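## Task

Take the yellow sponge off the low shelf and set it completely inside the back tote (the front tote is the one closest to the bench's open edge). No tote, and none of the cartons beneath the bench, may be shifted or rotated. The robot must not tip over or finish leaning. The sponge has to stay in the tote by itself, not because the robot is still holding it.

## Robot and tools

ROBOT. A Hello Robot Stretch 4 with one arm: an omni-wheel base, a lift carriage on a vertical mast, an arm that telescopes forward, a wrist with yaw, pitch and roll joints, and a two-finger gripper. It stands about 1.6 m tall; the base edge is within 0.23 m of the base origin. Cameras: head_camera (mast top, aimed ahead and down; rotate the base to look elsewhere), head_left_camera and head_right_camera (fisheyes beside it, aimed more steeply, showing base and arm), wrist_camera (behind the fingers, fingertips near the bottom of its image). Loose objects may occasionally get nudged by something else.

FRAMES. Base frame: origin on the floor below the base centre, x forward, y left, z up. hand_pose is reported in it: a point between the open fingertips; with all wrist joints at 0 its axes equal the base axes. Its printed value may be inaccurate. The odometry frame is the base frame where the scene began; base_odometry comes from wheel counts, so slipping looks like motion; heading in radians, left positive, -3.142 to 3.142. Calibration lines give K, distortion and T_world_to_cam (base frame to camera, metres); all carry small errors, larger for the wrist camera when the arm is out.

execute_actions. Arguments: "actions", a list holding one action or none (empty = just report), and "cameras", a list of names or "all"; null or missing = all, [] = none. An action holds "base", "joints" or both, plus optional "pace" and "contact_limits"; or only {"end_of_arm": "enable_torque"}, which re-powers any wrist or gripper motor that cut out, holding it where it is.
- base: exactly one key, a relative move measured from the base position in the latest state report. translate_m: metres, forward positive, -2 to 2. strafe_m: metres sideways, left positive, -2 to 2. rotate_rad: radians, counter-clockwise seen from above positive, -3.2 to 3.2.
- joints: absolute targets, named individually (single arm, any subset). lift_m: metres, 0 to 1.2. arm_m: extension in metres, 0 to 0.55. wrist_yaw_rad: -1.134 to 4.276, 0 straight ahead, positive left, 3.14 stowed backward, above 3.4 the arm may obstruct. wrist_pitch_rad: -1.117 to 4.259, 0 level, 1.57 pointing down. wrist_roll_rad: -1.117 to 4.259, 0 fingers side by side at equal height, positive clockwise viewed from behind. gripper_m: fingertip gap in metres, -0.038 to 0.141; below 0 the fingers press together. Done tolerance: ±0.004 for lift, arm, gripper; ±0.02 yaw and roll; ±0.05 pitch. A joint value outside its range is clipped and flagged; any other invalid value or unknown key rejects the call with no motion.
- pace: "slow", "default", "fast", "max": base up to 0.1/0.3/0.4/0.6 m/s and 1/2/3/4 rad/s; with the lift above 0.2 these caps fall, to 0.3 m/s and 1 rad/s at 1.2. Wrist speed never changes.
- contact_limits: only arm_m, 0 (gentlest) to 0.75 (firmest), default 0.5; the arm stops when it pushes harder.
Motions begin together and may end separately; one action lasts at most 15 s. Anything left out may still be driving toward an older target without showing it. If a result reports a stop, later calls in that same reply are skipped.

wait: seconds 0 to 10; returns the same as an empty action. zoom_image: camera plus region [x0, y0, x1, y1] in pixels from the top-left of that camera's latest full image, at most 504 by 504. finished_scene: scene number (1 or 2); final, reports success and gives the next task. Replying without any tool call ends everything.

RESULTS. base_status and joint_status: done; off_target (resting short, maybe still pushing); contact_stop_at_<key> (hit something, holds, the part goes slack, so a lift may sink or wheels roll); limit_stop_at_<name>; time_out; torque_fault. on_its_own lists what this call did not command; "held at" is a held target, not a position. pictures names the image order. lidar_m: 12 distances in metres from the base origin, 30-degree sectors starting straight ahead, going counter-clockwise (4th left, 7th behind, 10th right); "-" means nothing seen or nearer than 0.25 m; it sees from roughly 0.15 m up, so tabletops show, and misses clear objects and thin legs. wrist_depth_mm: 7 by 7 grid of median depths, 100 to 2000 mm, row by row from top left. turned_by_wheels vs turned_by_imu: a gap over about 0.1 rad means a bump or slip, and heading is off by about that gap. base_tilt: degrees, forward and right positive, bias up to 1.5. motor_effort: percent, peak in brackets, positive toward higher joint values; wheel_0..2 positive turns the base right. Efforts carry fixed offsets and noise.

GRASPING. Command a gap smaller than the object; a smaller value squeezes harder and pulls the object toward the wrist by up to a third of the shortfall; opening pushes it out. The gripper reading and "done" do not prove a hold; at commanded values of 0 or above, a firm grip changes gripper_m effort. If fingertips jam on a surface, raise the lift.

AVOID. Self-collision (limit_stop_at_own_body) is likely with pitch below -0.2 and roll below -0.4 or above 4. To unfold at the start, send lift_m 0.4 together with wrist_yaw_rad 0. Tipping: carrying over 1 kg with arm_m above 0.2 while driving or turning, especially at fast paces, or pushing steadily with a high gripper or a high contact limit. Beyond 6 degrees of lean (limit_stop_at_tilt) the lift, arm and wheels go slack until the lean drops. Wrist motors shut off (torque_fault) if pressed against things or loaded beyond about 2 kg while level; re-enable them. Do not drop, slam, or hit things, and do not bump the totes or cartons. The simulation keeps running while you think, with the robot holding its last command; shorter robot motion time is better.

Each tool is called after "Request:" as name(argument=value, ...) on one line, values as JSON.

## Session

Request:
execute_actions(actions=[])

Scene clock: 0.00 s.
base_odometry: x=+0.000 y=+0.000 heading=+0.000 (m, m, rad; odometry frame)
turned_by_wheels: +0.000 (rad since the last result)
turned_by_imu: +0.000 (rad since the last result)
base_tilt: forward=+0.4 right=-0.6 (deg)
lidar_m: 2.37 1.43 0.99 0.94 0.96 2.18 1.61 1.69 2.00 1.23 1.27 1.68
base_status: not commanded
joint_positions: lift_m=+0.263 arm_m=-0.002 wrist_yaw_rad=+3.183 wrist_pitch_rad=-0.005 wrist_roll_rad=+0.011 gripper_m=+0.057
joint_status: not commanded
motor_effort: lift_m=+17 arm_m=-1 wrist_yaw_rad=-1 wrist_pitch_rad=-7 wrist_roll_rad=-1 gripper_m=-2 wheel_0=+0 wheel_1=-1 wheel_2=+0 (%)
hand_pose: x=-0.1225 y=+0.0753 z=+0.4423 quat_wxyz=(-0.021, +0.002, +0.006, +1.000) (m; base frame)
wrist_depth_mm: - 141 209 - - - - / - - 139 - - - - / - 107 139 - - - - / - 116 139 - - - - / 189 141 - - - - - / 206 1808 1708 1618 209 1618 1537 / 204 1229 1098 1138 1118 1008 1078
pictures: head_camera, head_left_camera, head_right_camera, wrist_camera
camera_calibration (this result's frames):
wrist_camera: T_world_to_cam=[[-0.0833632, 0.995664, -0.0412797, -0.0553046], [-0.0252679, -0.0435225, -0.998733, 0.503735], [-0.996199, -0.0822145, 0.0287866, 0.0960746], [0, 0, 0, 1]] pos_world=[0.103827, 0.0848873, 0.498048]
Images, in order (width x height): head_camera 420x560, head_left_camera 420x672, head_right_camera 420x672, wrist_camera 616x392.

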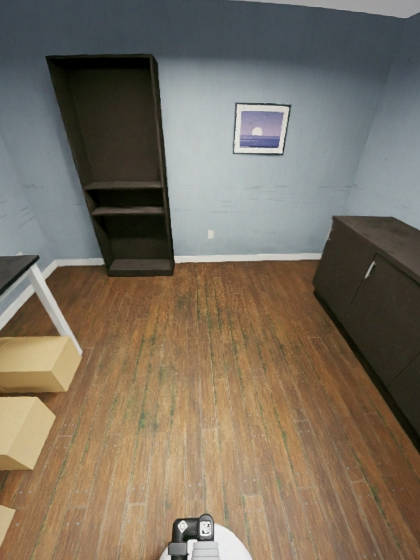

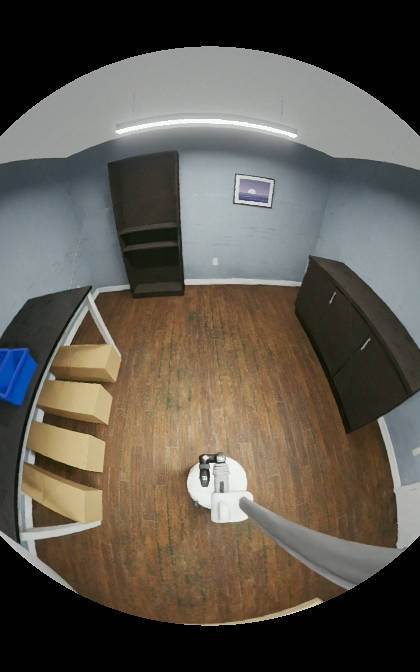

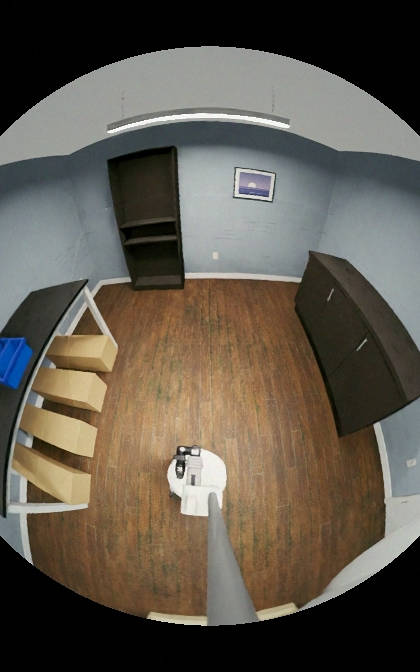

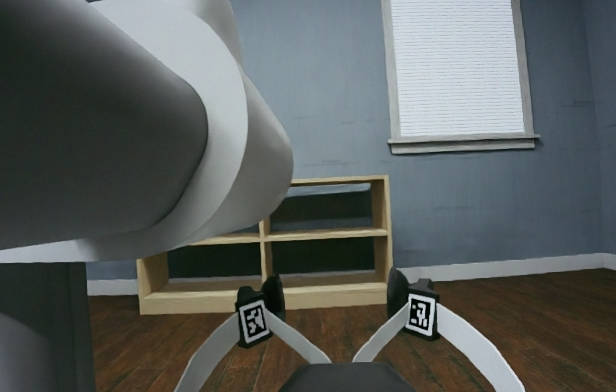

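Shelf is behind. Turn around.

Request:
execute_actions(actions=[{"base": {"rotate_rad": 3.14}, "joints": {"lift_m": 0.6, "wrist_yaw_rad": 0, "gripper_m": 0.14}, "pace": "fast"}])

Scene clock: 6.10 s.
base_odometry: x=+0.000 y=+0.000 heading=+3.139 (m, m, rad; odometry frame)
turned_by_wheels: +3.139 (rad since the last result)
turned_by_imu: +3.170 (rad since the last result)
base_tilt: forward=+0.4 right=-0.6 (deg)
lidar_m: 1.66 1.69 1.97 1.24 1.27 1.73 2.37 1.41 0.98 0.92 0.96 2.15
base_status: done
joint_positions: lift_m=+0.600 arm_m=-0.001 wrist_yaw_rad=+0.000 wrist_pitch_rad=-0.005 wrist_roll_rad=+0.011 gripper_m=+0.140
joint_status: all done
motor_effort: lift_m=+22(24) arm_m=-1(1) wrist_yaw_rad=-2(8) wrist_pitch_rad=-7(6) wrist_roll_rad=-1(1) gripper_m=+1(1) wheel_0=-2(10) wheel_1=-3(10) wheel_2=-3(14) (%)
hand_pose: x=+0.4579 y=-0.0873 z=+0.7792 quat_wxyz=(+1.000, +0.006, -0.002, +0.000) (m; base frame)
wrist_depth_mm: 1921 1983 1921 1921 1921 1863 1863 / 1863 1863 1921 1921 1921 1921 1921 / 1863 1863 1921 1863 1921 1921 1921 / 1921 1921 1863 1921 1863 1863 1921 / 1921 1808 1863 1863 1921 1921 1921 / 1808 1618 216 1756 1983 196 1921 / 1863 1618 1863 167 1618 1756 1808
pictures: head_camera, head_left_camera, head_right_camera, wrist_camera
camera_calibration (this result's frames):
wrist_camera: T_world_to_cam=[[0.0421401, -0.998259, -0.0412806, -0.0626551], [0.0270193, 0.0424409, -0.998734, 0.831384], [0.998746, 0.0409714, 0.0287607, -0.251546], [0, 0, 0, 1]] pos_world=[0.231408, -0.0875244, 0.834979]
Images, in order (width x height): head_camera 420x560, head_left_camera 420x672, head_right_camera 420x672, wrist_camera 616x392.

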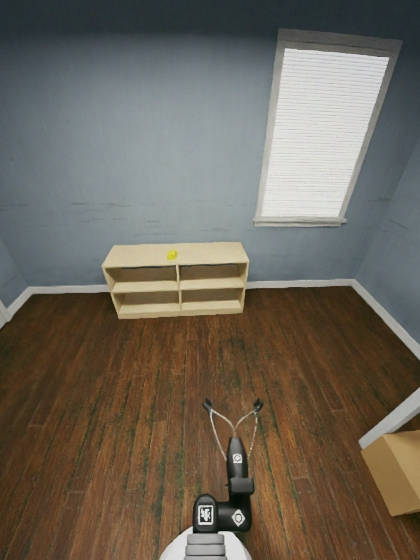

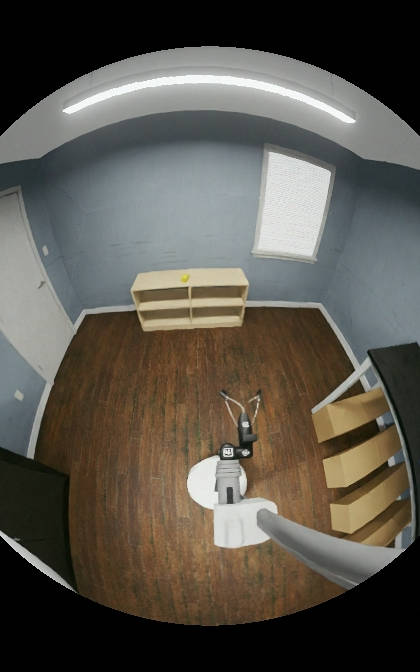

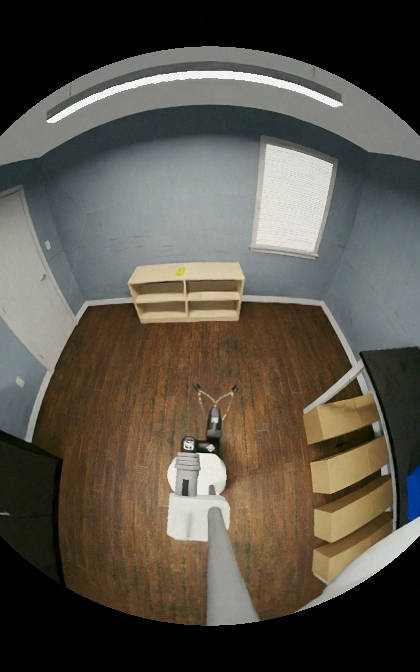

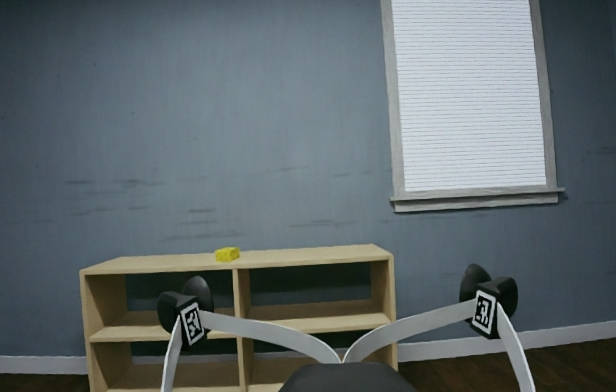

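Request:
execute_actions(actions=[{"base": {"translate_m": 1.22}, "joints": {"lift_m": 0.9, "wrist_pitch_rad": 1.57}, "pace": "fast"}], cameras=[])

Request:
execute_actions(actions=[{"base": {"strafe_m": 0.4}, "joints": {"arm_m": 0.3}}], cameras=["head_camera", "wrist_camera"])

Scene clock: 18.93 s.
base_odometry: x=-1.220 y=+0.002 heading=+3.140 (m, m, rad; odometry frame)
turned_by_wheels: +0.000 (rad since the last result)
turned_by_imu: -0.002 (rad since the last result)
base_tilt: forward=+0.3 right=-0.6 (deg)
lidar_m: 0.42 0.43 0.58 1.92 1.97 1.90 3.74 1.32 1.14 1.80 1.24 0.46
base_status: done
joint_positions: lift_m=+0.900 arm_m=-0.001 wrist_yaw_rad=+0.000 wrist_pitch_rad=+1.570 wrist_roll_rad=+0.011 gripper_m=+0.140
joint_status: all done
motor_effort: lift_m=+23(21) arm_m=-1(1) wrist_yaw_rad=+0(0) wrist_pitch_rad=+2(3) wrist_roll_rad=-1(1) gripper_m=+0(2) wheel_0=+0(5) wheel_1=+2(8) wheel_2=+0(18) (%)
hand_pose: x=+0.1697 y=-0.0874 z=+0.7894 quat_wxyz=(+0.707, +0.004, +0.707, -0.004) (m; base frame)
wrist_depth_mm: 421 418 683 668 668 654 991 / 699 691 691 946 946 1008 991 / 991 976 1025 1025 1025 1008 976 / 1060 1060 1025 1025 1025 976 991 / 1098 1042 1042 788 1008 1008 991 / 1060 1042 214 809 798 197 991 / 1078 1060 946 167 1008 1008 991
pictures: none
No camera images: the call's "cameras" was empty. Leave "cameras" out to get every camera's image.

Scene clock: 21.60 s.
base_odometry: x=-1.221 y=-0.398 heading=+3.140 (m, m, rad; odometry frame)
turned_by_wheels: +0.000 (rad since the last result)
turned_by_imu: +0.002 (rad since the last result)
base_tilt: forward=+0.4 right=-0.6 (deg)
lidar_m: 0.40 0.41 0.54 1.52 1.57 1.65 3.20 1.94 1.47 2.18 0.60 0.43
base_status: done
joint_positions: lift_m=+0.900 arm_m=+0.299 wrist_yaw_rad=+0.000 wrist_pitch_rad=+1.570 wrist_roll_rad=+0.011 gripper_m=+0.140
joint_status: all done
motor_effort: lift_m=+22(23) arm_m=+4(5) wrist_yaw_rad=-2(1) wrist_pitch_rad=+0(0) wrist_roll_rad=-1(1) gripper_m=-1(2) wheel_0=+1(10) wheel_1=+1(11) wheel_2=+0(2) (%)
hand_pose: x=+0.4704 y=-0.0874 z=+0.7894 quat_wxyz=(+0.707, +0.004, +0.707, -0.004) (m; base frame)
wrist_depth_mm: 424 413 413 404 399 394 394 / 418 410 407 402 399 394 392 / 418 413 410 404 397 394 392 / 418 413 407 404 399 397 389 / 418 413 410 407 397 392 389 / 415 415 214 402 399 197 991 / 1060 1060 1042 167 991 976 991
pictures: head_camera, wrist_camera
camera_calibration (this result's frames):
wrist_camera: T_world_to_cam=[[-0.0412945, -0.99828, -0.0416156, -0.0233564], [-0.998836, 0.0422847, -0.0232007, 0.553702], [0.0249205, 0.0406091, -0.998864, 1.00493], [0, 0, 0, 1]] pos_world=[0.527049, -0.0875388, 1.01567]
Images, in order (width x height): head_camera 420x560, wrist_camera 616x392.

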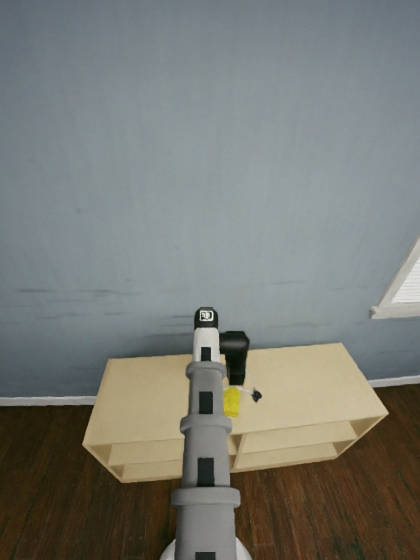

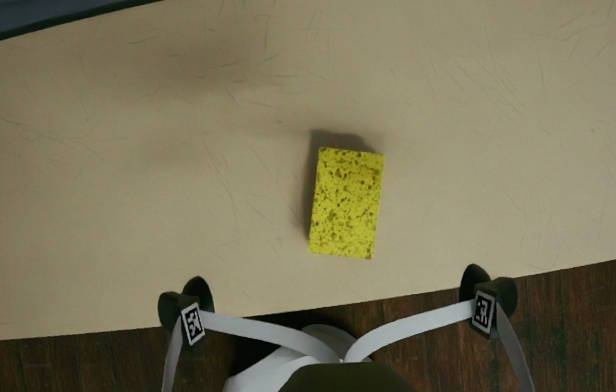

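Request:
execute_actions(actions=[{"joints": {"arm_m": 0.19, "wrist_pitch_rad": 1.0, "wrist_yaw_rad": -0.12, "lift_m": 0.8}}], cameras=["head_camera", "wrist_camera"])

Scene clock: 35.40 s.
base_odometry: x=-1.221 y=-0.398 heading=+3.140 (m, m, rad; odometry frame)
turned_by_wheels: +0.000 (rad since the last result)
turned_by_imu: +0.001 (rad since the last result)
base_tilt: forward=+0.4 right=-0.6 (deg)
lidar_m: 0.39 0.41 0.54 1.52 1.58 1.65 3.17 1.93 1.49 2.21 0.64 0.44
base_status: not commanded
joint_positions: lift_m=+0.800 arm_m=+0.191 wrist_yaw_rad=-0.120 wrist_pitch_rad=+1.002 wrist_roll_rad=+0.011 gripper_m=+0.140
joint_status: all done
motor_effort: lift_m=+13(23) arm_m=-4(5) wrist_yaw_rad=-1(5) wrist_pitch_rad=-5(4) wrist_roll_rad=-1(1) gripper_m=-4(0) wheel_0=+1(1) wheel_1=+1(0) wheel_2=+0(0) (%)
hand_pose: x=+0.5055 y=-0.1054 z=+0.7356 quat_wxyz=(+0.875, +0.034, +0.479, -0.055) (m; base frame)
wrist_depth_mm: 387 407 433 455 484 508 535 / 433 459 492 521 530 492 484 / 504 512 466 455 449 436 433 / 439 430 418 413 404 397 392 / 394 389 384 370 370 359 357 / 359 355 215 303 336 196 327 / 334 327 324 167 310 307 303
pictures: head_camera, wrist_camera
camera_calibration (this result's frames):
wrist_camera: T_world_to_cam=[[-0.131969, -0.989592, -0.0573731, 0.0162446], [-0.81844, 0.141433, -0.556913, 0.900072], [0.559232, -0.0265388, -0.828587, 0.548675], [0, 0, 0, 1]] pos_world=[0.431962, -0.0966628, 0.956819]
Images, in order (width x height): head_camera 420x560, wrist_camera 616x392.

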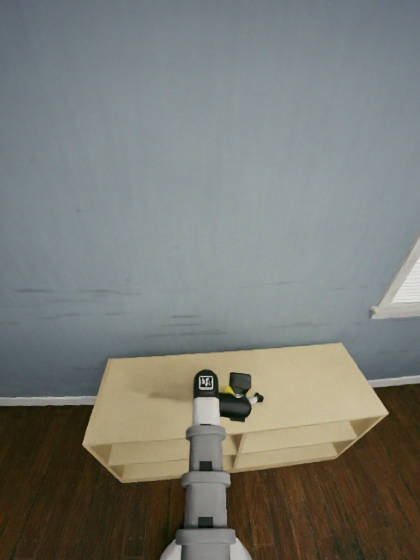

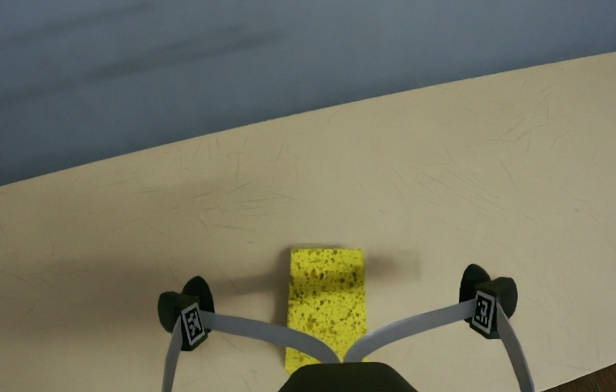

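Request:
execute_actions(actions=[{"joints": {"arm_m": 0.2, "lift_m": 0.708}}], cameras=["head_left_camera", "wrist_camera"])

Scene clock: 41.80 s.
base_odometry: x=-1.221 y=-0.398 heading=+3.140 (m, m, rad; odometry frame)
turned_by_wheels: +0.000 (rad since the last result)
turned_by_imu: +0.001 (rad since the last result)
base_tilt: forward=+0.4 right=-0.6 (deg)
lidar_m: 0.38 0.41 0.52 1.51 1.57 1.66 3.21 1.93 1.48 2.20 0.61 0.43
base_status: not commanded
joint_positions: lift_m=+0.708 arm_m=+0.199 wrist_yaw_rad=-0.120 wrist_pitch_rad=+1.002 wrist_roll_rad=+0.011 gripper_m=+0.140
joint_status: all done
motor_effort: lift_m=+13(16) arm_m=+4(5) wrist_yaw_rad=+0(1) wrist_pitch_rad=-4(3) wrist_roll_rad=-1(1) gripper_m=-2(0) wheel_0=+1(2) wheel_1=+1(1) wheel_2=+0(0) (%)
hand_pose: x=+0.5141 y=-0.1054 z=+0.6436 quat_wxyz=(+0.875, +0.034, +0.479, -0.055) (m; base frame)
wrist_depth_mm: 377 394 421 445 449 404 394 / 430 427 382 377 366 359 353 / 362 347 342 334 325 320 315 / 320 312 310 300 296 290 285 / 289 286 281 227 265 265 262 / 264 258 214 208 239 197 238 / 244 238 236 167 224 224 224
pictures: head_left_camera, wrist_camera
camera_calibration (this result's frames):
wrist_camera: T_world_to_cam=[[-0.131986, -0.98959, -0.057375, 0.0121011], [-0.818357, 0.141444, -0.557033, 0.855904], [0.55935, -0.0265672, -0.828506, 0.467568], [0, 0, 0, 1]] pos_world=[0.440498, -0.0966649, 0.864844]
Images, in order (width x height): head_left_camera 420x672, wrist_camera 616x392.

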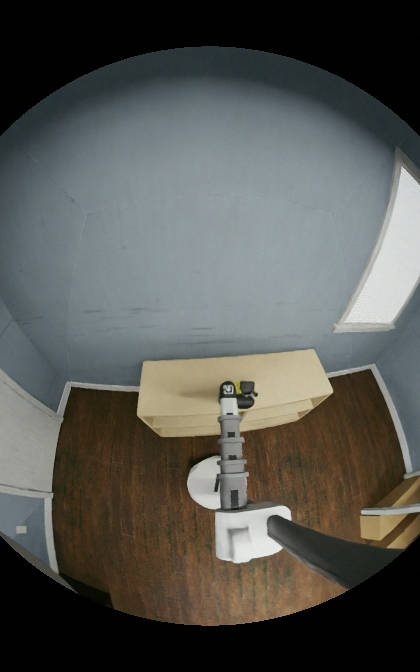

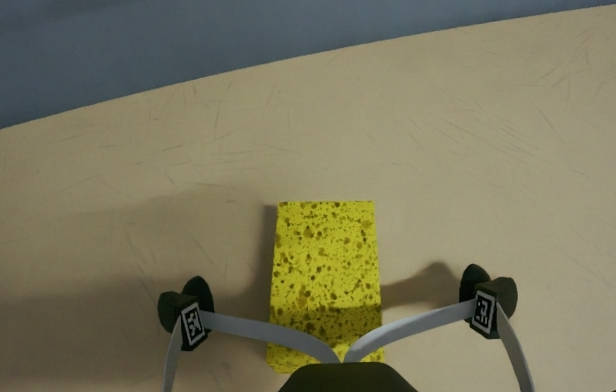

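Request:
execute_actions(actions=[{"joints": {"gripper_m": 0.03}}], cameras=["wrist_camera"])

Request:
execute_actions(actions=[{"joints": {"lift_m": 0.8}}], cameras=["wrist_camera"])

Scene clock: 47.30 s.
base_odometry: x=-1.221 y=-0.398 heading=+3.140 (m, m, rad; odometry frame)
turned_by_wheels: +0.000 (rad since the last result)
turned_by_imu: +0.001 (rad since the last result)
base_tilt: forward=+0.3 right=-0.5 (deg)
lidar_m: 0.39 0.40 0.54 1.52 1.56 1.65 3.20 1.95 1.49 2.20 0.62 0.42
base_status: not commanded
joint_positions: lift_m=+0.708 arm_m=+0.199 wrist_yaw_rad=-0.120 wrist_pitch_rad=+1.002 wrist_roll_rad=+0.011 gripper_m=+0.030
joint_status: all done
motor_effort: lift_m=+13(13) arm_m=+4(4) wrist_yaw_rad=+0(1) wrist_pitch_rad=-5(4) wrist_roll_rad=-1(1) gripper_m=-14(12) wheel_0=+1(1) wheel_1=+1(0) wheel_2=+0(0) (%)
hand_pose: x=+0.5141 y=-0.1054 z=+0.6436 quat_wxyz=(+0.875, +0.034, +0.479, -0.055) (m; base frame)
wrist_depth_mm: 377 397 418 442 445 404 394 / 424 427 384 373 366 359 357 / 357 353 342 332 325 322 315 / 320 314 307 301 296 290 289 / 289 285 278 219 259 265 260 / 262 259 254 200 194 242 238 / 244 239 231 184 187 197 224
pictures: wrist_camera
camera_calibration (this result's frames):
wrist_camera: T_world_to_cam=[[-0.131986, -0.98959, -0.0573749, 0.0121011], [-0.818357, 0.141443, -0.557033, 0.855904], [0.55935, -0.0265672, -0.828506, 0.467568], [0, 0, 0, 1]] pos_world=[0.440498, -0.0966649, 0.864844]
Images, in order (width x height): wrist_camera 616x392.

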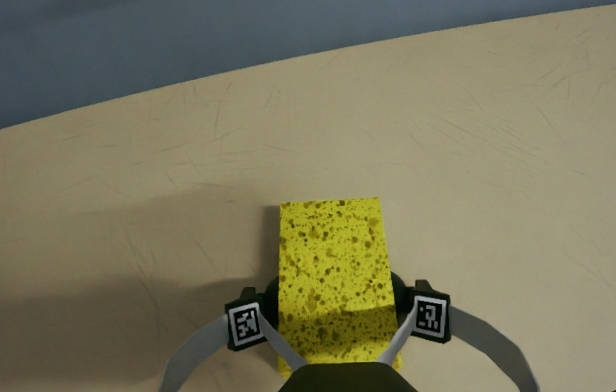

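Scene clock: 48.70 s.
base_odometry: x=-1.221 y=-0.398 heading=+3.140 (m, m, rad; odometry frame)
turned_by_wheels: +0.000 (rad since the last result)
turned_by_imu: +0.000 (rad since the last result)
base_tilt: forward=+0.4 right=-0.6 (deg)
lidar_m: 0.39 0.43 0.55 1.52 1.57 1.66 3.20 1.94 1.49 2.19 0.65 0.42
base_status: not commanded
joint_positions: lift_m=+0.800 arm_m=+0.199 wrist_yaw_rad=-0.120 wrist_pitch_rad=+1.002 wrist_roll_rad=+0.011 gripper_m=+0.030
joint_status: all done
motor_effort: lift_m=+24(21) arm_m=+4(4) wrist_yaw_rad=-1(1) wrist_pitch_rad=-5(4) wrist_roll_rad=-1(1) gripper_m=-15(13) wheel_0=+1(1) wheel_1=+1(1) wheel_2=+0(0) (%)
hand_pose: x=+0.5141 y=-0.1054 z=+0.7348 quat_wxyz=(+0.875, +0.034, +0.479, -0.055) (m; base frame)
wrist_depth_mm: 377 397 421 445 473 500 521 / 427 452 484 512 517 496 488 / 492 512 466 455 449 436 433 / 433 424 421 413 407 394 389 / 392 387 382 217 353 362 355 / 359 353 345 199 194 329 330 / 332 327 315 184 186 236 303
pictures: wrist_camera
camera_calibration (this result's frames):
wrist_camera: T_world_to_cam=[[-0.131986, -0.98959, -0.057375, 0.0173301], [-0.818357, 0.141444, -0.557033, 0.906669], [0.55935, -0.0265672, -0.828506, 0.543071], [0, 0, 0, 1]] pos_world=[0.440499, -0.0966649, 0.955977]
Images, in order (width x height): wrist_camera 616x392.

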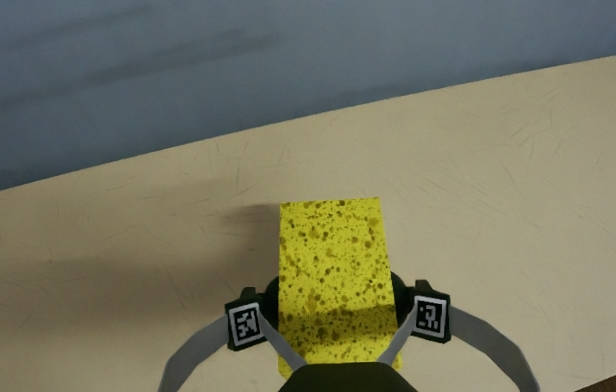

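Request:
execute_actions(actions=[{"base": {"translate_m": -1.5}, "joints": {"arm_m": 0.0, "wrist_yaw_rad": 0.0}}], cameras=[])

Request:
execute_actions(actions=[{"base": {"rotate_rad": -1.51}, "joints": {"lift_m": 1.2}}])

Scene clock: 63.70 s.
base_odometry: x=+0.279 y=-0.400 heading=+3.139 (m, m, rad; odometry frame)
turned_by_wheels: +0.000 (rad since the last result)
turned_by_imu: +0.006 (rad since the last result)
base_tilt: forward=+0.3 right=-0.6 (deg)
lidar_m: 1.89 2.19 1.56 0.80 0.85 1.15 2.42 2.21 1.41 1.34 1.37 2.01
base_status: done
joint_positions: lift_m=+0.800 arm_m=+0.001 wrist_yaw_rad=+0.000 wrist_pitch_rad=+1.001 wrist_roll_rad=+0.011 gripper_m=+0.030
joint_status: all done
motor_effort: lift_m=+23(24) arm_m=-4(7) wrist_yaw_rad=-1(3) wrist_pitch_rad=-4(5) wrist_roll_rad=-1(1) gripper_m=-14(13) wheel_0=-2(3) wheel_1=-3(7) wheel_2=+1(12) (%)
hand_pose: x=+0.3271 y=-0.0874 z=+0.7349 quat_wxyz=(+0.877, +0.005, +0.480, -0.003) (m; base frame)
wrist_depth_mm: 1863 1756 1708 1708 1618 1576 1537 / 1576 1537 1499 1464 1430 1366 1366 / 1366 1336 1336 1308 1255 1229 1182 / 1229 1205 1182 1182 1138 1118 1098 / 1098 1078 1078 218 991 1025 976 / 991 1008 960 199 193 917 931 / 946 917 878 184 188 504 854
pictures: none
No camera images: the call's "cameras" was empty. Leave "cameras" out to get every camera's image.

Scene clock: 66.30 s.
base_odometry: x=+0.279 y=-0.400 heading=+1.630 (m, m, rad; odometry frame)
turned_by_wheels: -1.509 (rad since the last result)
turned_by_imu: -1.523 (rad since the last result)
base_tilt: forward=+0.4 right=-0.5 (deg)
lidar_m: 1.34 1.39 1.99 1.91 2.06 1.54 0.81 0.89 1.21 2.40 2.18 1.41
base_status: done
joint_positions: lift_m=+1.200 arm_m=+0.001 wrist_yaw_rad=+0.000 wrist_pitch_rad=+1.001 wrist_roll_rad=+0.011 gripper_m=+0.030
joint_status: all done
motor_effort: lift_m=+23(27) arm_m=-4(4) wrist_yaw_rad=-1(2) wrist_pitch_rad=-4(4) wrist_roll_rad=-1(1) gripper_m=-12(15) wheel_0=+2(7) wheel_1=+2(9) wheel_2=+3(11) (%)
hand_pose: x=+0.3272 y=-0.0874 z=+1.1348 quat_wxyz=(+0.877, +0.005, +0.480, -0.003) (m; base frame)
wrist_depth_mm: - - - 1983 1808 1863 - / - 1808 1708 1756 1618 1576 1863 / 1983 1708 1756 1756 1708 1708 1756 / 1708 1708 1708 1618 1576 1537 1499 / 1576 1618 1499 217 1430 1430 1366 / 1397 1430 1366 200 193 1281 1255 / 1336 1336 1255 184 187 676 1205
pictures: head_camera, head_left_camera, head_right_camera, wrist_camera
camera_calibration (this result's frames):
wrist_camera: T_world_to_cam=[[-0.0124838, -0.998275, -0.0573773, -0.00642956], [-0.829268, 0.0423985, -0.557241, 0.969167], [0.558712, 0.0406247, -0.828366, 0.98547], [0, 0, 0, 1]] pos_world=[0.253025, -0.0875441, 1.35602]
Images, in order (width x height): head_camera 420x560, head_left_camera 420x672, head_right_camera 420x672, wrist_camera 616x392.

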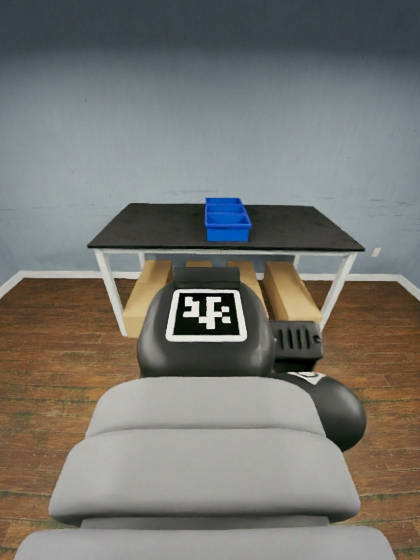

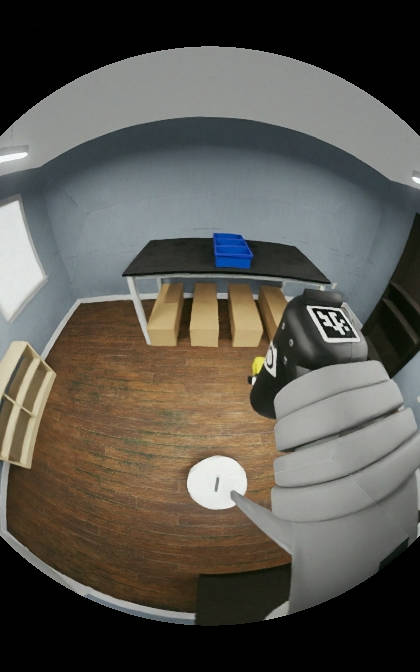

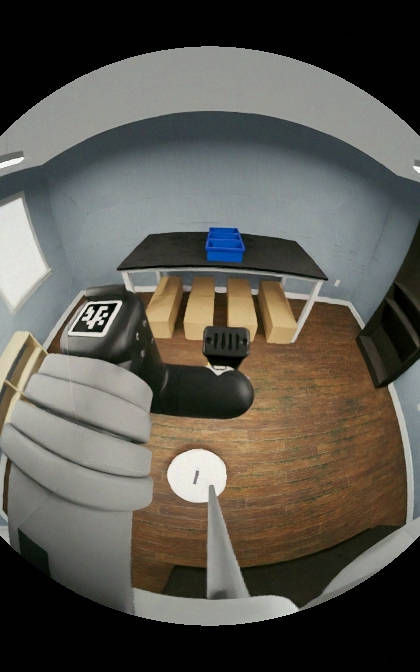

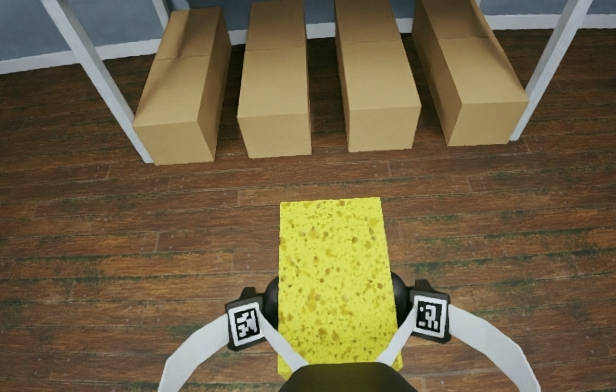

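Request:
execute_actions(actions=[{"base": {"translate_m": 0.95}}])

Scene clock: 76.00 s.
base_odometry: x=+0.223 y=+0.548 heading=+1.630 (m, m, rad; odometry frame)
turned_by_wheels: +0.000 (rad since the last result)
turned_by_imu: -0.001 (rad since the last result)
base_tilt: forward=+0.3 right=-0.5 (deg)
lidar_m: 0.39 0.42 0.58 1.94 2.01 2.53 1.80 1.86 2.50 2.09 0.55 0.42
base_status: done
joint_positions: lift_m=+1.200 arm_m=+0.001 wrist_yaw_rad=+0.000 wrist_pitch_rad=+1.001 wrist_roll_rad=+0.011 gripper_m=+0.030
joint_status: not commanded
motor_effort: lift_m=+23(23) arm_m=-4(4) wrist_yaw_rad=-1(1) wrist_pitch_rad=-4(2) wrist_roll_rad=-1(1) gripper_m=-11(14) wheel_0=+2(4) wheel_1=+3(8) wheel_2=-3(13) (%)
hand_pose: x=+0.3271 y=-0.0874 z=+1.1348 quat_wxyz=(+0.877, +0.005, +0.480, -0.003) (m; base frame)
wrist_depth_mm: 820 788 759 676 647 715 699 / 723 699 654 512 504 627 627 / 627 609 580 574 554 521 554 / 559 549 525 387 394 469 504 / 504 496 492 218 455 469 459 / 1118 1098 466 199 194 1098 1060 / 1078 1060 1008 184 187 585 1078
pictures: head_camera, head_left_camera, head_right_camera, wrist_camera
camera_calibration (this result's frames):
wrist_camera: T_world_to_cam=[[-0.0124995, -0.998274, -0.0573773, -0.00642693], [-0.829267, 0.0424116, -0.557241, 0.969155], [0.558713, 0.0406159, -0.828366, 0.985479], [0, 0, 0, 1]] pos_world=[0.253008, -0.0875454, 1.35602]
Images, in order (width x height): head_camera 420x560, head_left_camera 420x672, head_right_camera 420x672, wrist_camera 616x392.

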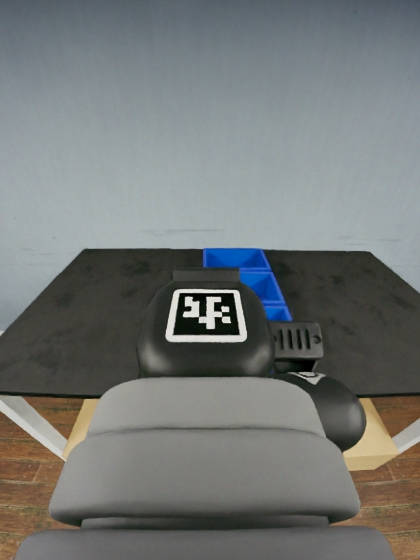

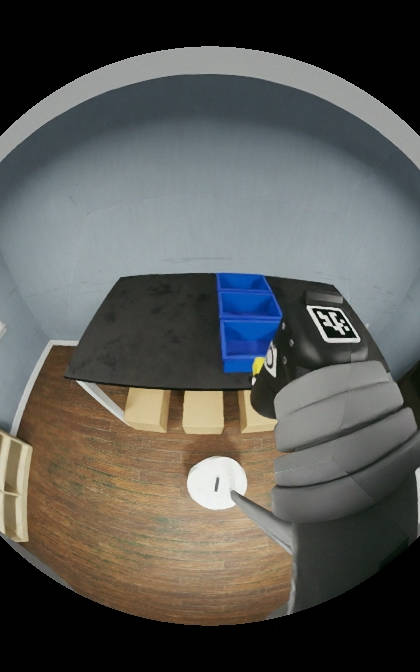

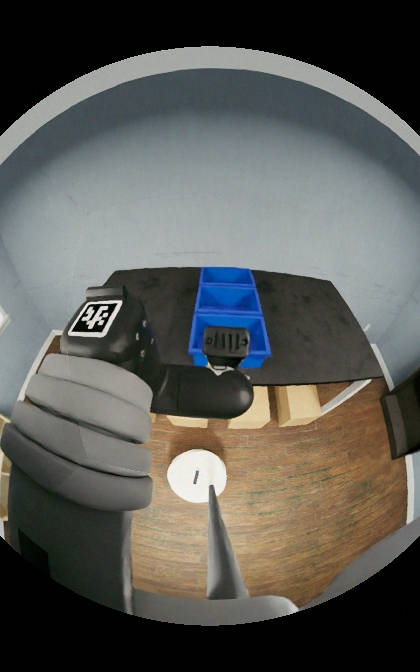

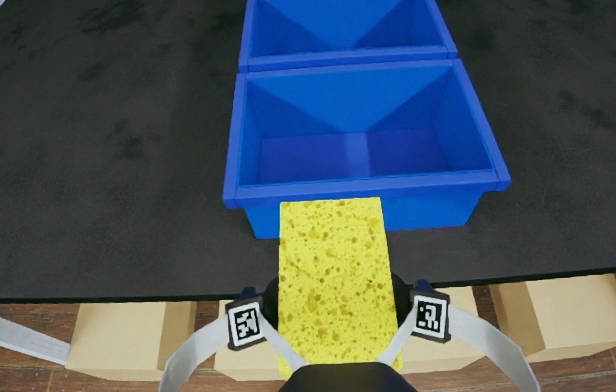

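Request:
execute_actions(actions=[{"base": {"strafe_m": -0.04}, "pace": "slow"}], cameras=[])

Request:
execute_actions(actions=[{"base": {"translate_m": 0.13}, "joints": {"arm_m": 0.5}, "pace": "slow", "contact_limits": {"arm_m": 0.15}}])

Scene clock: 87.83 s.
base_odometry: x=+0.262 y=+0.550 heading=+1.630 (m, m, rad; odometry frame)
turned_by_wheels: +0.000 (rad since the last result)
turned_by_imu: +0.000 (rad since the last result)
base_tilt: forward=+0.4 right=-0.6 (deg)
lidar_m: 0.38 0.42 0.58 1.97 2.05 2.54 1.79 1.89 2.48 2.05 0.57 0.42
base_status: done
joint_positions: lift_m=+1.200 arm_m=+0.001 wrist_yaw_rad=+0.000 wrist_pitch_rad=+1.001 wrist_roll_rad=+0.011 gripper_m=+0.030
joint_status: not commanded
motor_effort: lift_m=+23(23) arm_m=-4(4) wrist_yaw_rad=-1(1) wrist_pitch_rad=-5(5) wrist_roll_rad=-1(1) gripper_m=-13(13) wheel_0=+3(11) wheel_1=-5(8) wheel_2=+0(3) (%)
hand_pose: x=+0.3271 y=-0.0874 z=+1.1348 quat_wxyz=(+0.877, +0.005, +0.480, -0.003) (m; base frame)
wrist_depth_mm: 831 798 707 668 654 707 691 / 715 699 517 508 504 634 621 / 627 609 554 564 564 554 554 / 564 554 449 387 394 504 508 / 508 500 492 217 455 462 452 / 1138 1098 459 200 194 1042 1060 / 1078 1060 1025 185 187 580 1078
pictures: none
No camera images: the call's "cameras" was empty. Leave "cameras" out to get every camera's image.

Scene clock: 94.10 s.
base_odometry: x=+0.255 y=+0.680 heading=+1.630 (m, m, rad; odometry frame)
turned_by_wheels: +0.000 (rad since the last result)
turned_by_imu: +0.001 (rad since the last result)
base_tilt: forward=+0.4 right=-0.5 (deg)
lidar_m: 0.27 0.28 0.39 1.98 2.05 2.68 1.92 2.01 2.49 2.05 0.40 0.27
base_status: done
joint_positions: lift_m=+1.200 arm_m=+0.499 wrist_yaw_rad=+0.000 wrist_pitch_rad=+1.001 wrist_roll_rad=+0.011 gripper_m=+0.030
joint_status: all done
motor_effort: lift_m=+23(23) arm_m=+4(5) wrist_yaw_rad=+0(2) wrist_pitch_rad=-4(5) wrist_roll_rad=-1(1) gripper_m=-15(15) wheel_0=+2(4) wheel_1=+3(6) wheel_2=-6(9) (%)
contact_limits: arm_m 0.15
hand_pose: x=+0.8257 y=-0.0874 z=+1.1348 quat_wxyz=(+0.877, +0.005, +0.480, -0.003) (m; base frame)
wrist_depth_mm: 477 480 492 496 500 496 504 / 544 559 559 569 569 569 569 / 621 609 597 585 574 564 554 / 564 544 539 384 394 492 500 / 508 496 418 217 442 399 455 / 462 455 330 200 195 312 418 / 427 415 347 185 188 227 389
pictures: head_camera, head_left_camera, head_right_camera, wrist_camera
camera_calibration (this result's frames):
wrist_camera: T_world_to_cam=[[-0.0124986, -0.998274, -0.0573774, -0.000195783], [-0.829267, 0.0424109, -0.557241, 1.38259], [0.558712, 0.0406165, -0.828366, 0.706932], [0, 0, 0, 1]] pos_world=[0.75156, -0.0875453, 1.35602]
Images, in order (width x height): head_camera 420x560, head_left_camera 420x672, head_right_camera 420x672, wrist_camera 616x392.

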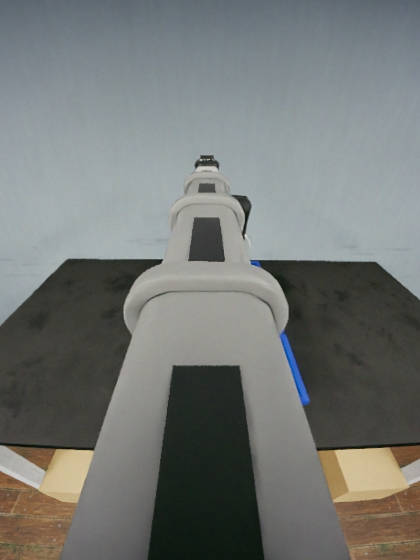

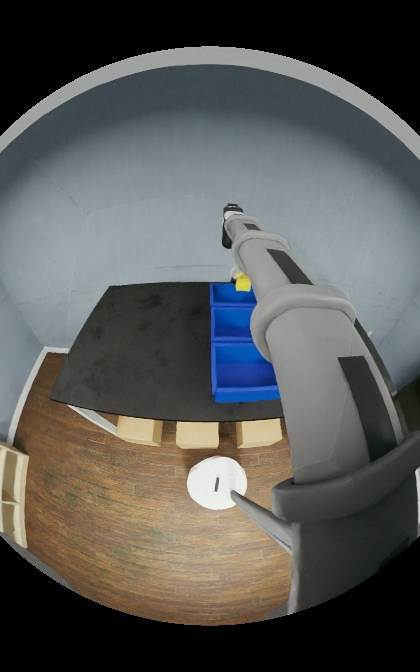

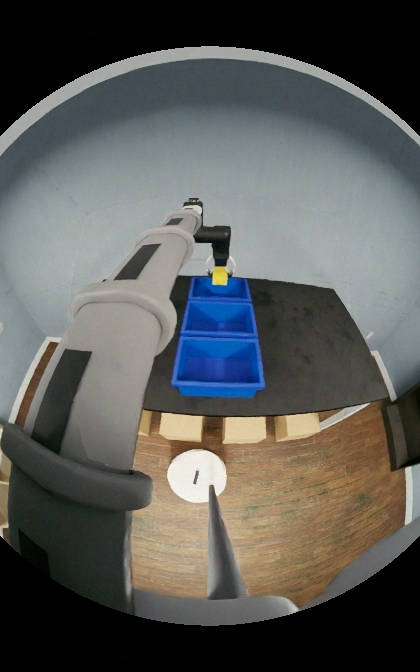

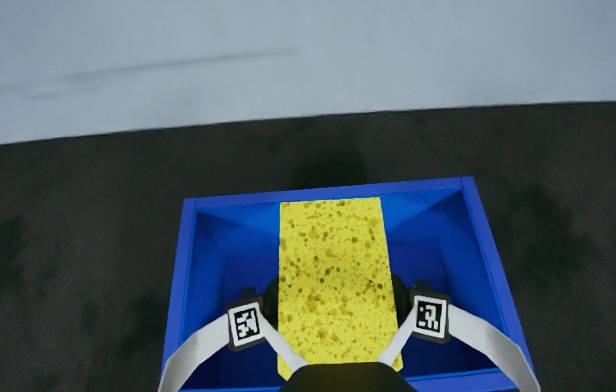

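Request:
execute_actions(actions=[{"joints": {"arm_m": 0.55}, "contact_limits": {"arm_m": 0.15}}], cameras=[])

Request:
execute_actions(actions=[{"joints": {"lift_m": 1.06}}])

Scene clock: 107.00 s.
base_odometry: x=+0.255 y=+0.680 heading=+1.630 (m, m, rad; odometry frame)
turned_by_wheels: +0.000 (rad since the last result)
turned_by_imu: +0.001 (rad since the last result)
base_tilt: forward=+0.4 right=-0.5 (deg)
lidar_m: 0.26 0.28 0.41 1.97 2.04 2.68 1.90 2.01 2.48 2.06 0.40 0.28
base_status: not commanded
joint_positions: lift_m=+1.200 arm_m=+0.548 wrist_yaw_rad=+0.000 wrist_pitch_rad=+1.001 wrist_roll_rad=+0.011 gripper_m=+0.030
joint_status: all done
joint sent to its limit — the command would take arm_m past its upper limit, so that joint was sent only as far as its limit.
motor_effort: lift_m=+23(23) arm_m=+4(0) wrist_yaw_rad=+0(1) wrist_pitch_rad=-5(5) wrist_roll_rad=-1(1) gripper_m=-15(15) wheel_0=+2(3) wheel_1=+3(3) wheel_2=-6(6) (%)
contact_limits: arm_m 0.15
hand_pose: x=+0.8741 y=-0.0874 z=+1.1348 quat_wxyz=(+0.877, +0.005, +0.480, -0.003) (m; base frame)
wrist_depth_mm: 424 427 436 439 442 442 445 / 488 496 504 508 512 517 517 / 580 574 574 574 569 559 549 / 554 544 539 525 512 504 504 / 508 496 359 218 351 379 452 / 462 452 330 200 194 319 415 / 424 415 349 185 187 233 389
pictures: none
No camera images: the call's "cameras" was empty. Leave "cameras" out to get every camera's image.

Scene clock: 108.67 s.
base_odometry: x=+0.255 y=+0.680 heading=+1.630 (m, m, rad; odometry frame)
turned_by_wheels: +0.000 (rad since the last result)
turned_by_imu: +0.000 (rad since the last result)
base_tilt: forward=+0.3 right=-0.5 (deg)
lidar_m: 0.25 0.28 0.39 1.98 2.05 2.68 1.91 2.01 2.47 2.05 0.39 0.27
base_status: not commanded
joint_positions: lift_m=+1.060 arm_m=+0.548 wrist_yaw_rad=+0.000 wrist_pitch_rad=+1.001 wrist_roll_rad=+0.011 gripper_m=+0.030
joint_status: all done
motor_effort: lift_m=+13(24) arm_m=+4(4) wrist_yaw_rad=-1(1) wrist_pitch_rad=-5(2) wrist_roll_rad=-1(1) gripper_m=-16(12) wheel_0=+3(2) wheel_1=+3(3) wheel_2=-6(6) (%)
hand_pose: x=+0.8741 y=-0.0874 z=+0.9956 quat_wxyz=(+0.877, +0.005, +0.480, -0.003) (m; base frame)
wrist_depth_mm: 424 430 436 445 449 442 445 / 473 462 459 442 436 430 421 / 424 415 243 243 239 237 235 / 382 248 273 259 276 279 226 / 340 242 322 217 306 303 230 / 303 235 297 200 195 281 233 / 177 220 272 185 187 216 234
pictures: head_camera, head_left_camera, head_right_camera, wrist_camera
camera_calibration (this result's frames):
wrist_camera: T_world_to_cam=[[-0.0124851, -0.998274, -0.0573773, -0.00758707], [-0.829268, 0.0423996, -0.557241, 1.34514], [0.558712, 0.040624, -0.828366, 0.56461], [0, 0, 0, 1]] pos_world=[0.799934, -0.0875442, 1.21684]
Images, in order (width x height): head_camera 420x560, head_left_camera 420x672, head_right_camera 420x672, wrist_camera 616x392.

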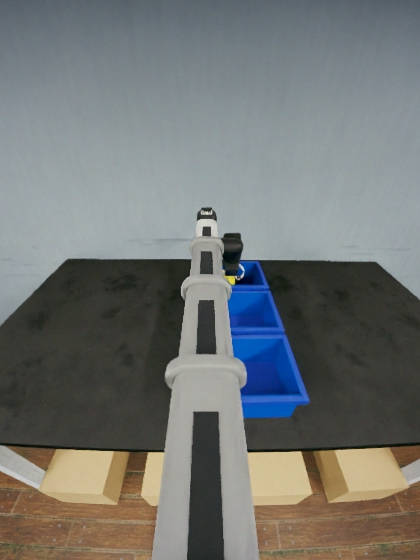

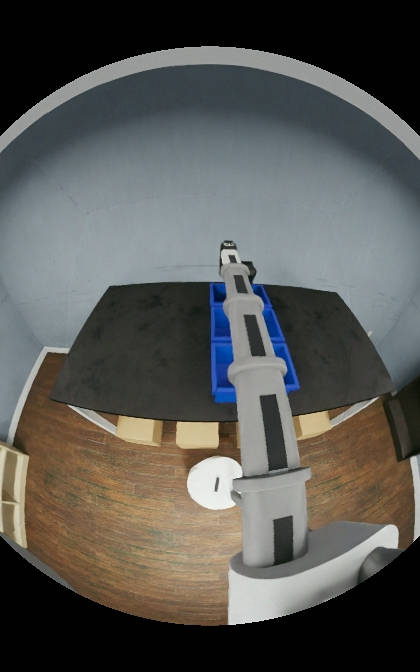

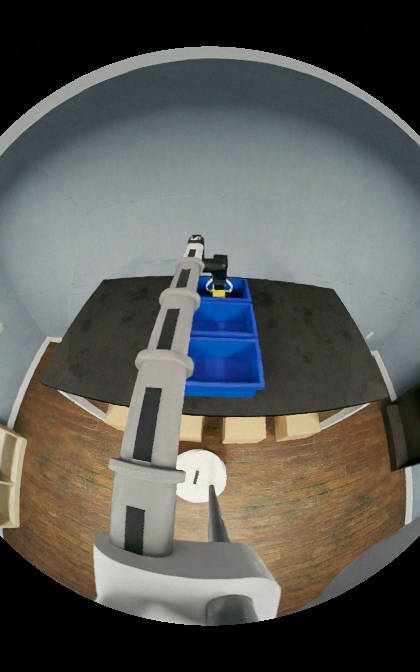

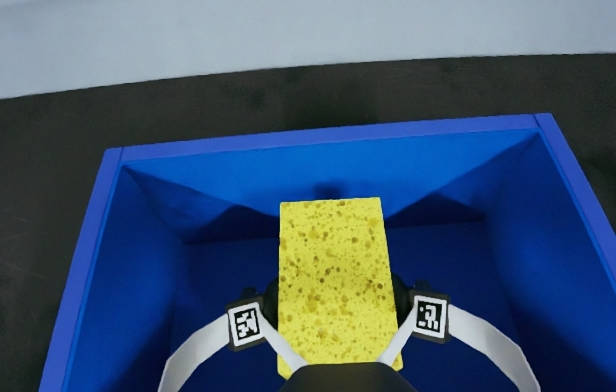

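Request:
zoom_image(camera="head_camera", region=[190, 220, 290, 310])

Region (190, 220, 290, 310) of head_camera's 420x560 image, scaled by 5.040, with more detail than that image has; it fills the top 454 rows of this view, and the rest is white.

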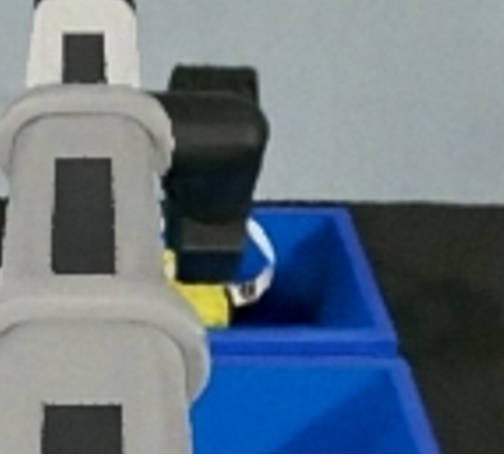

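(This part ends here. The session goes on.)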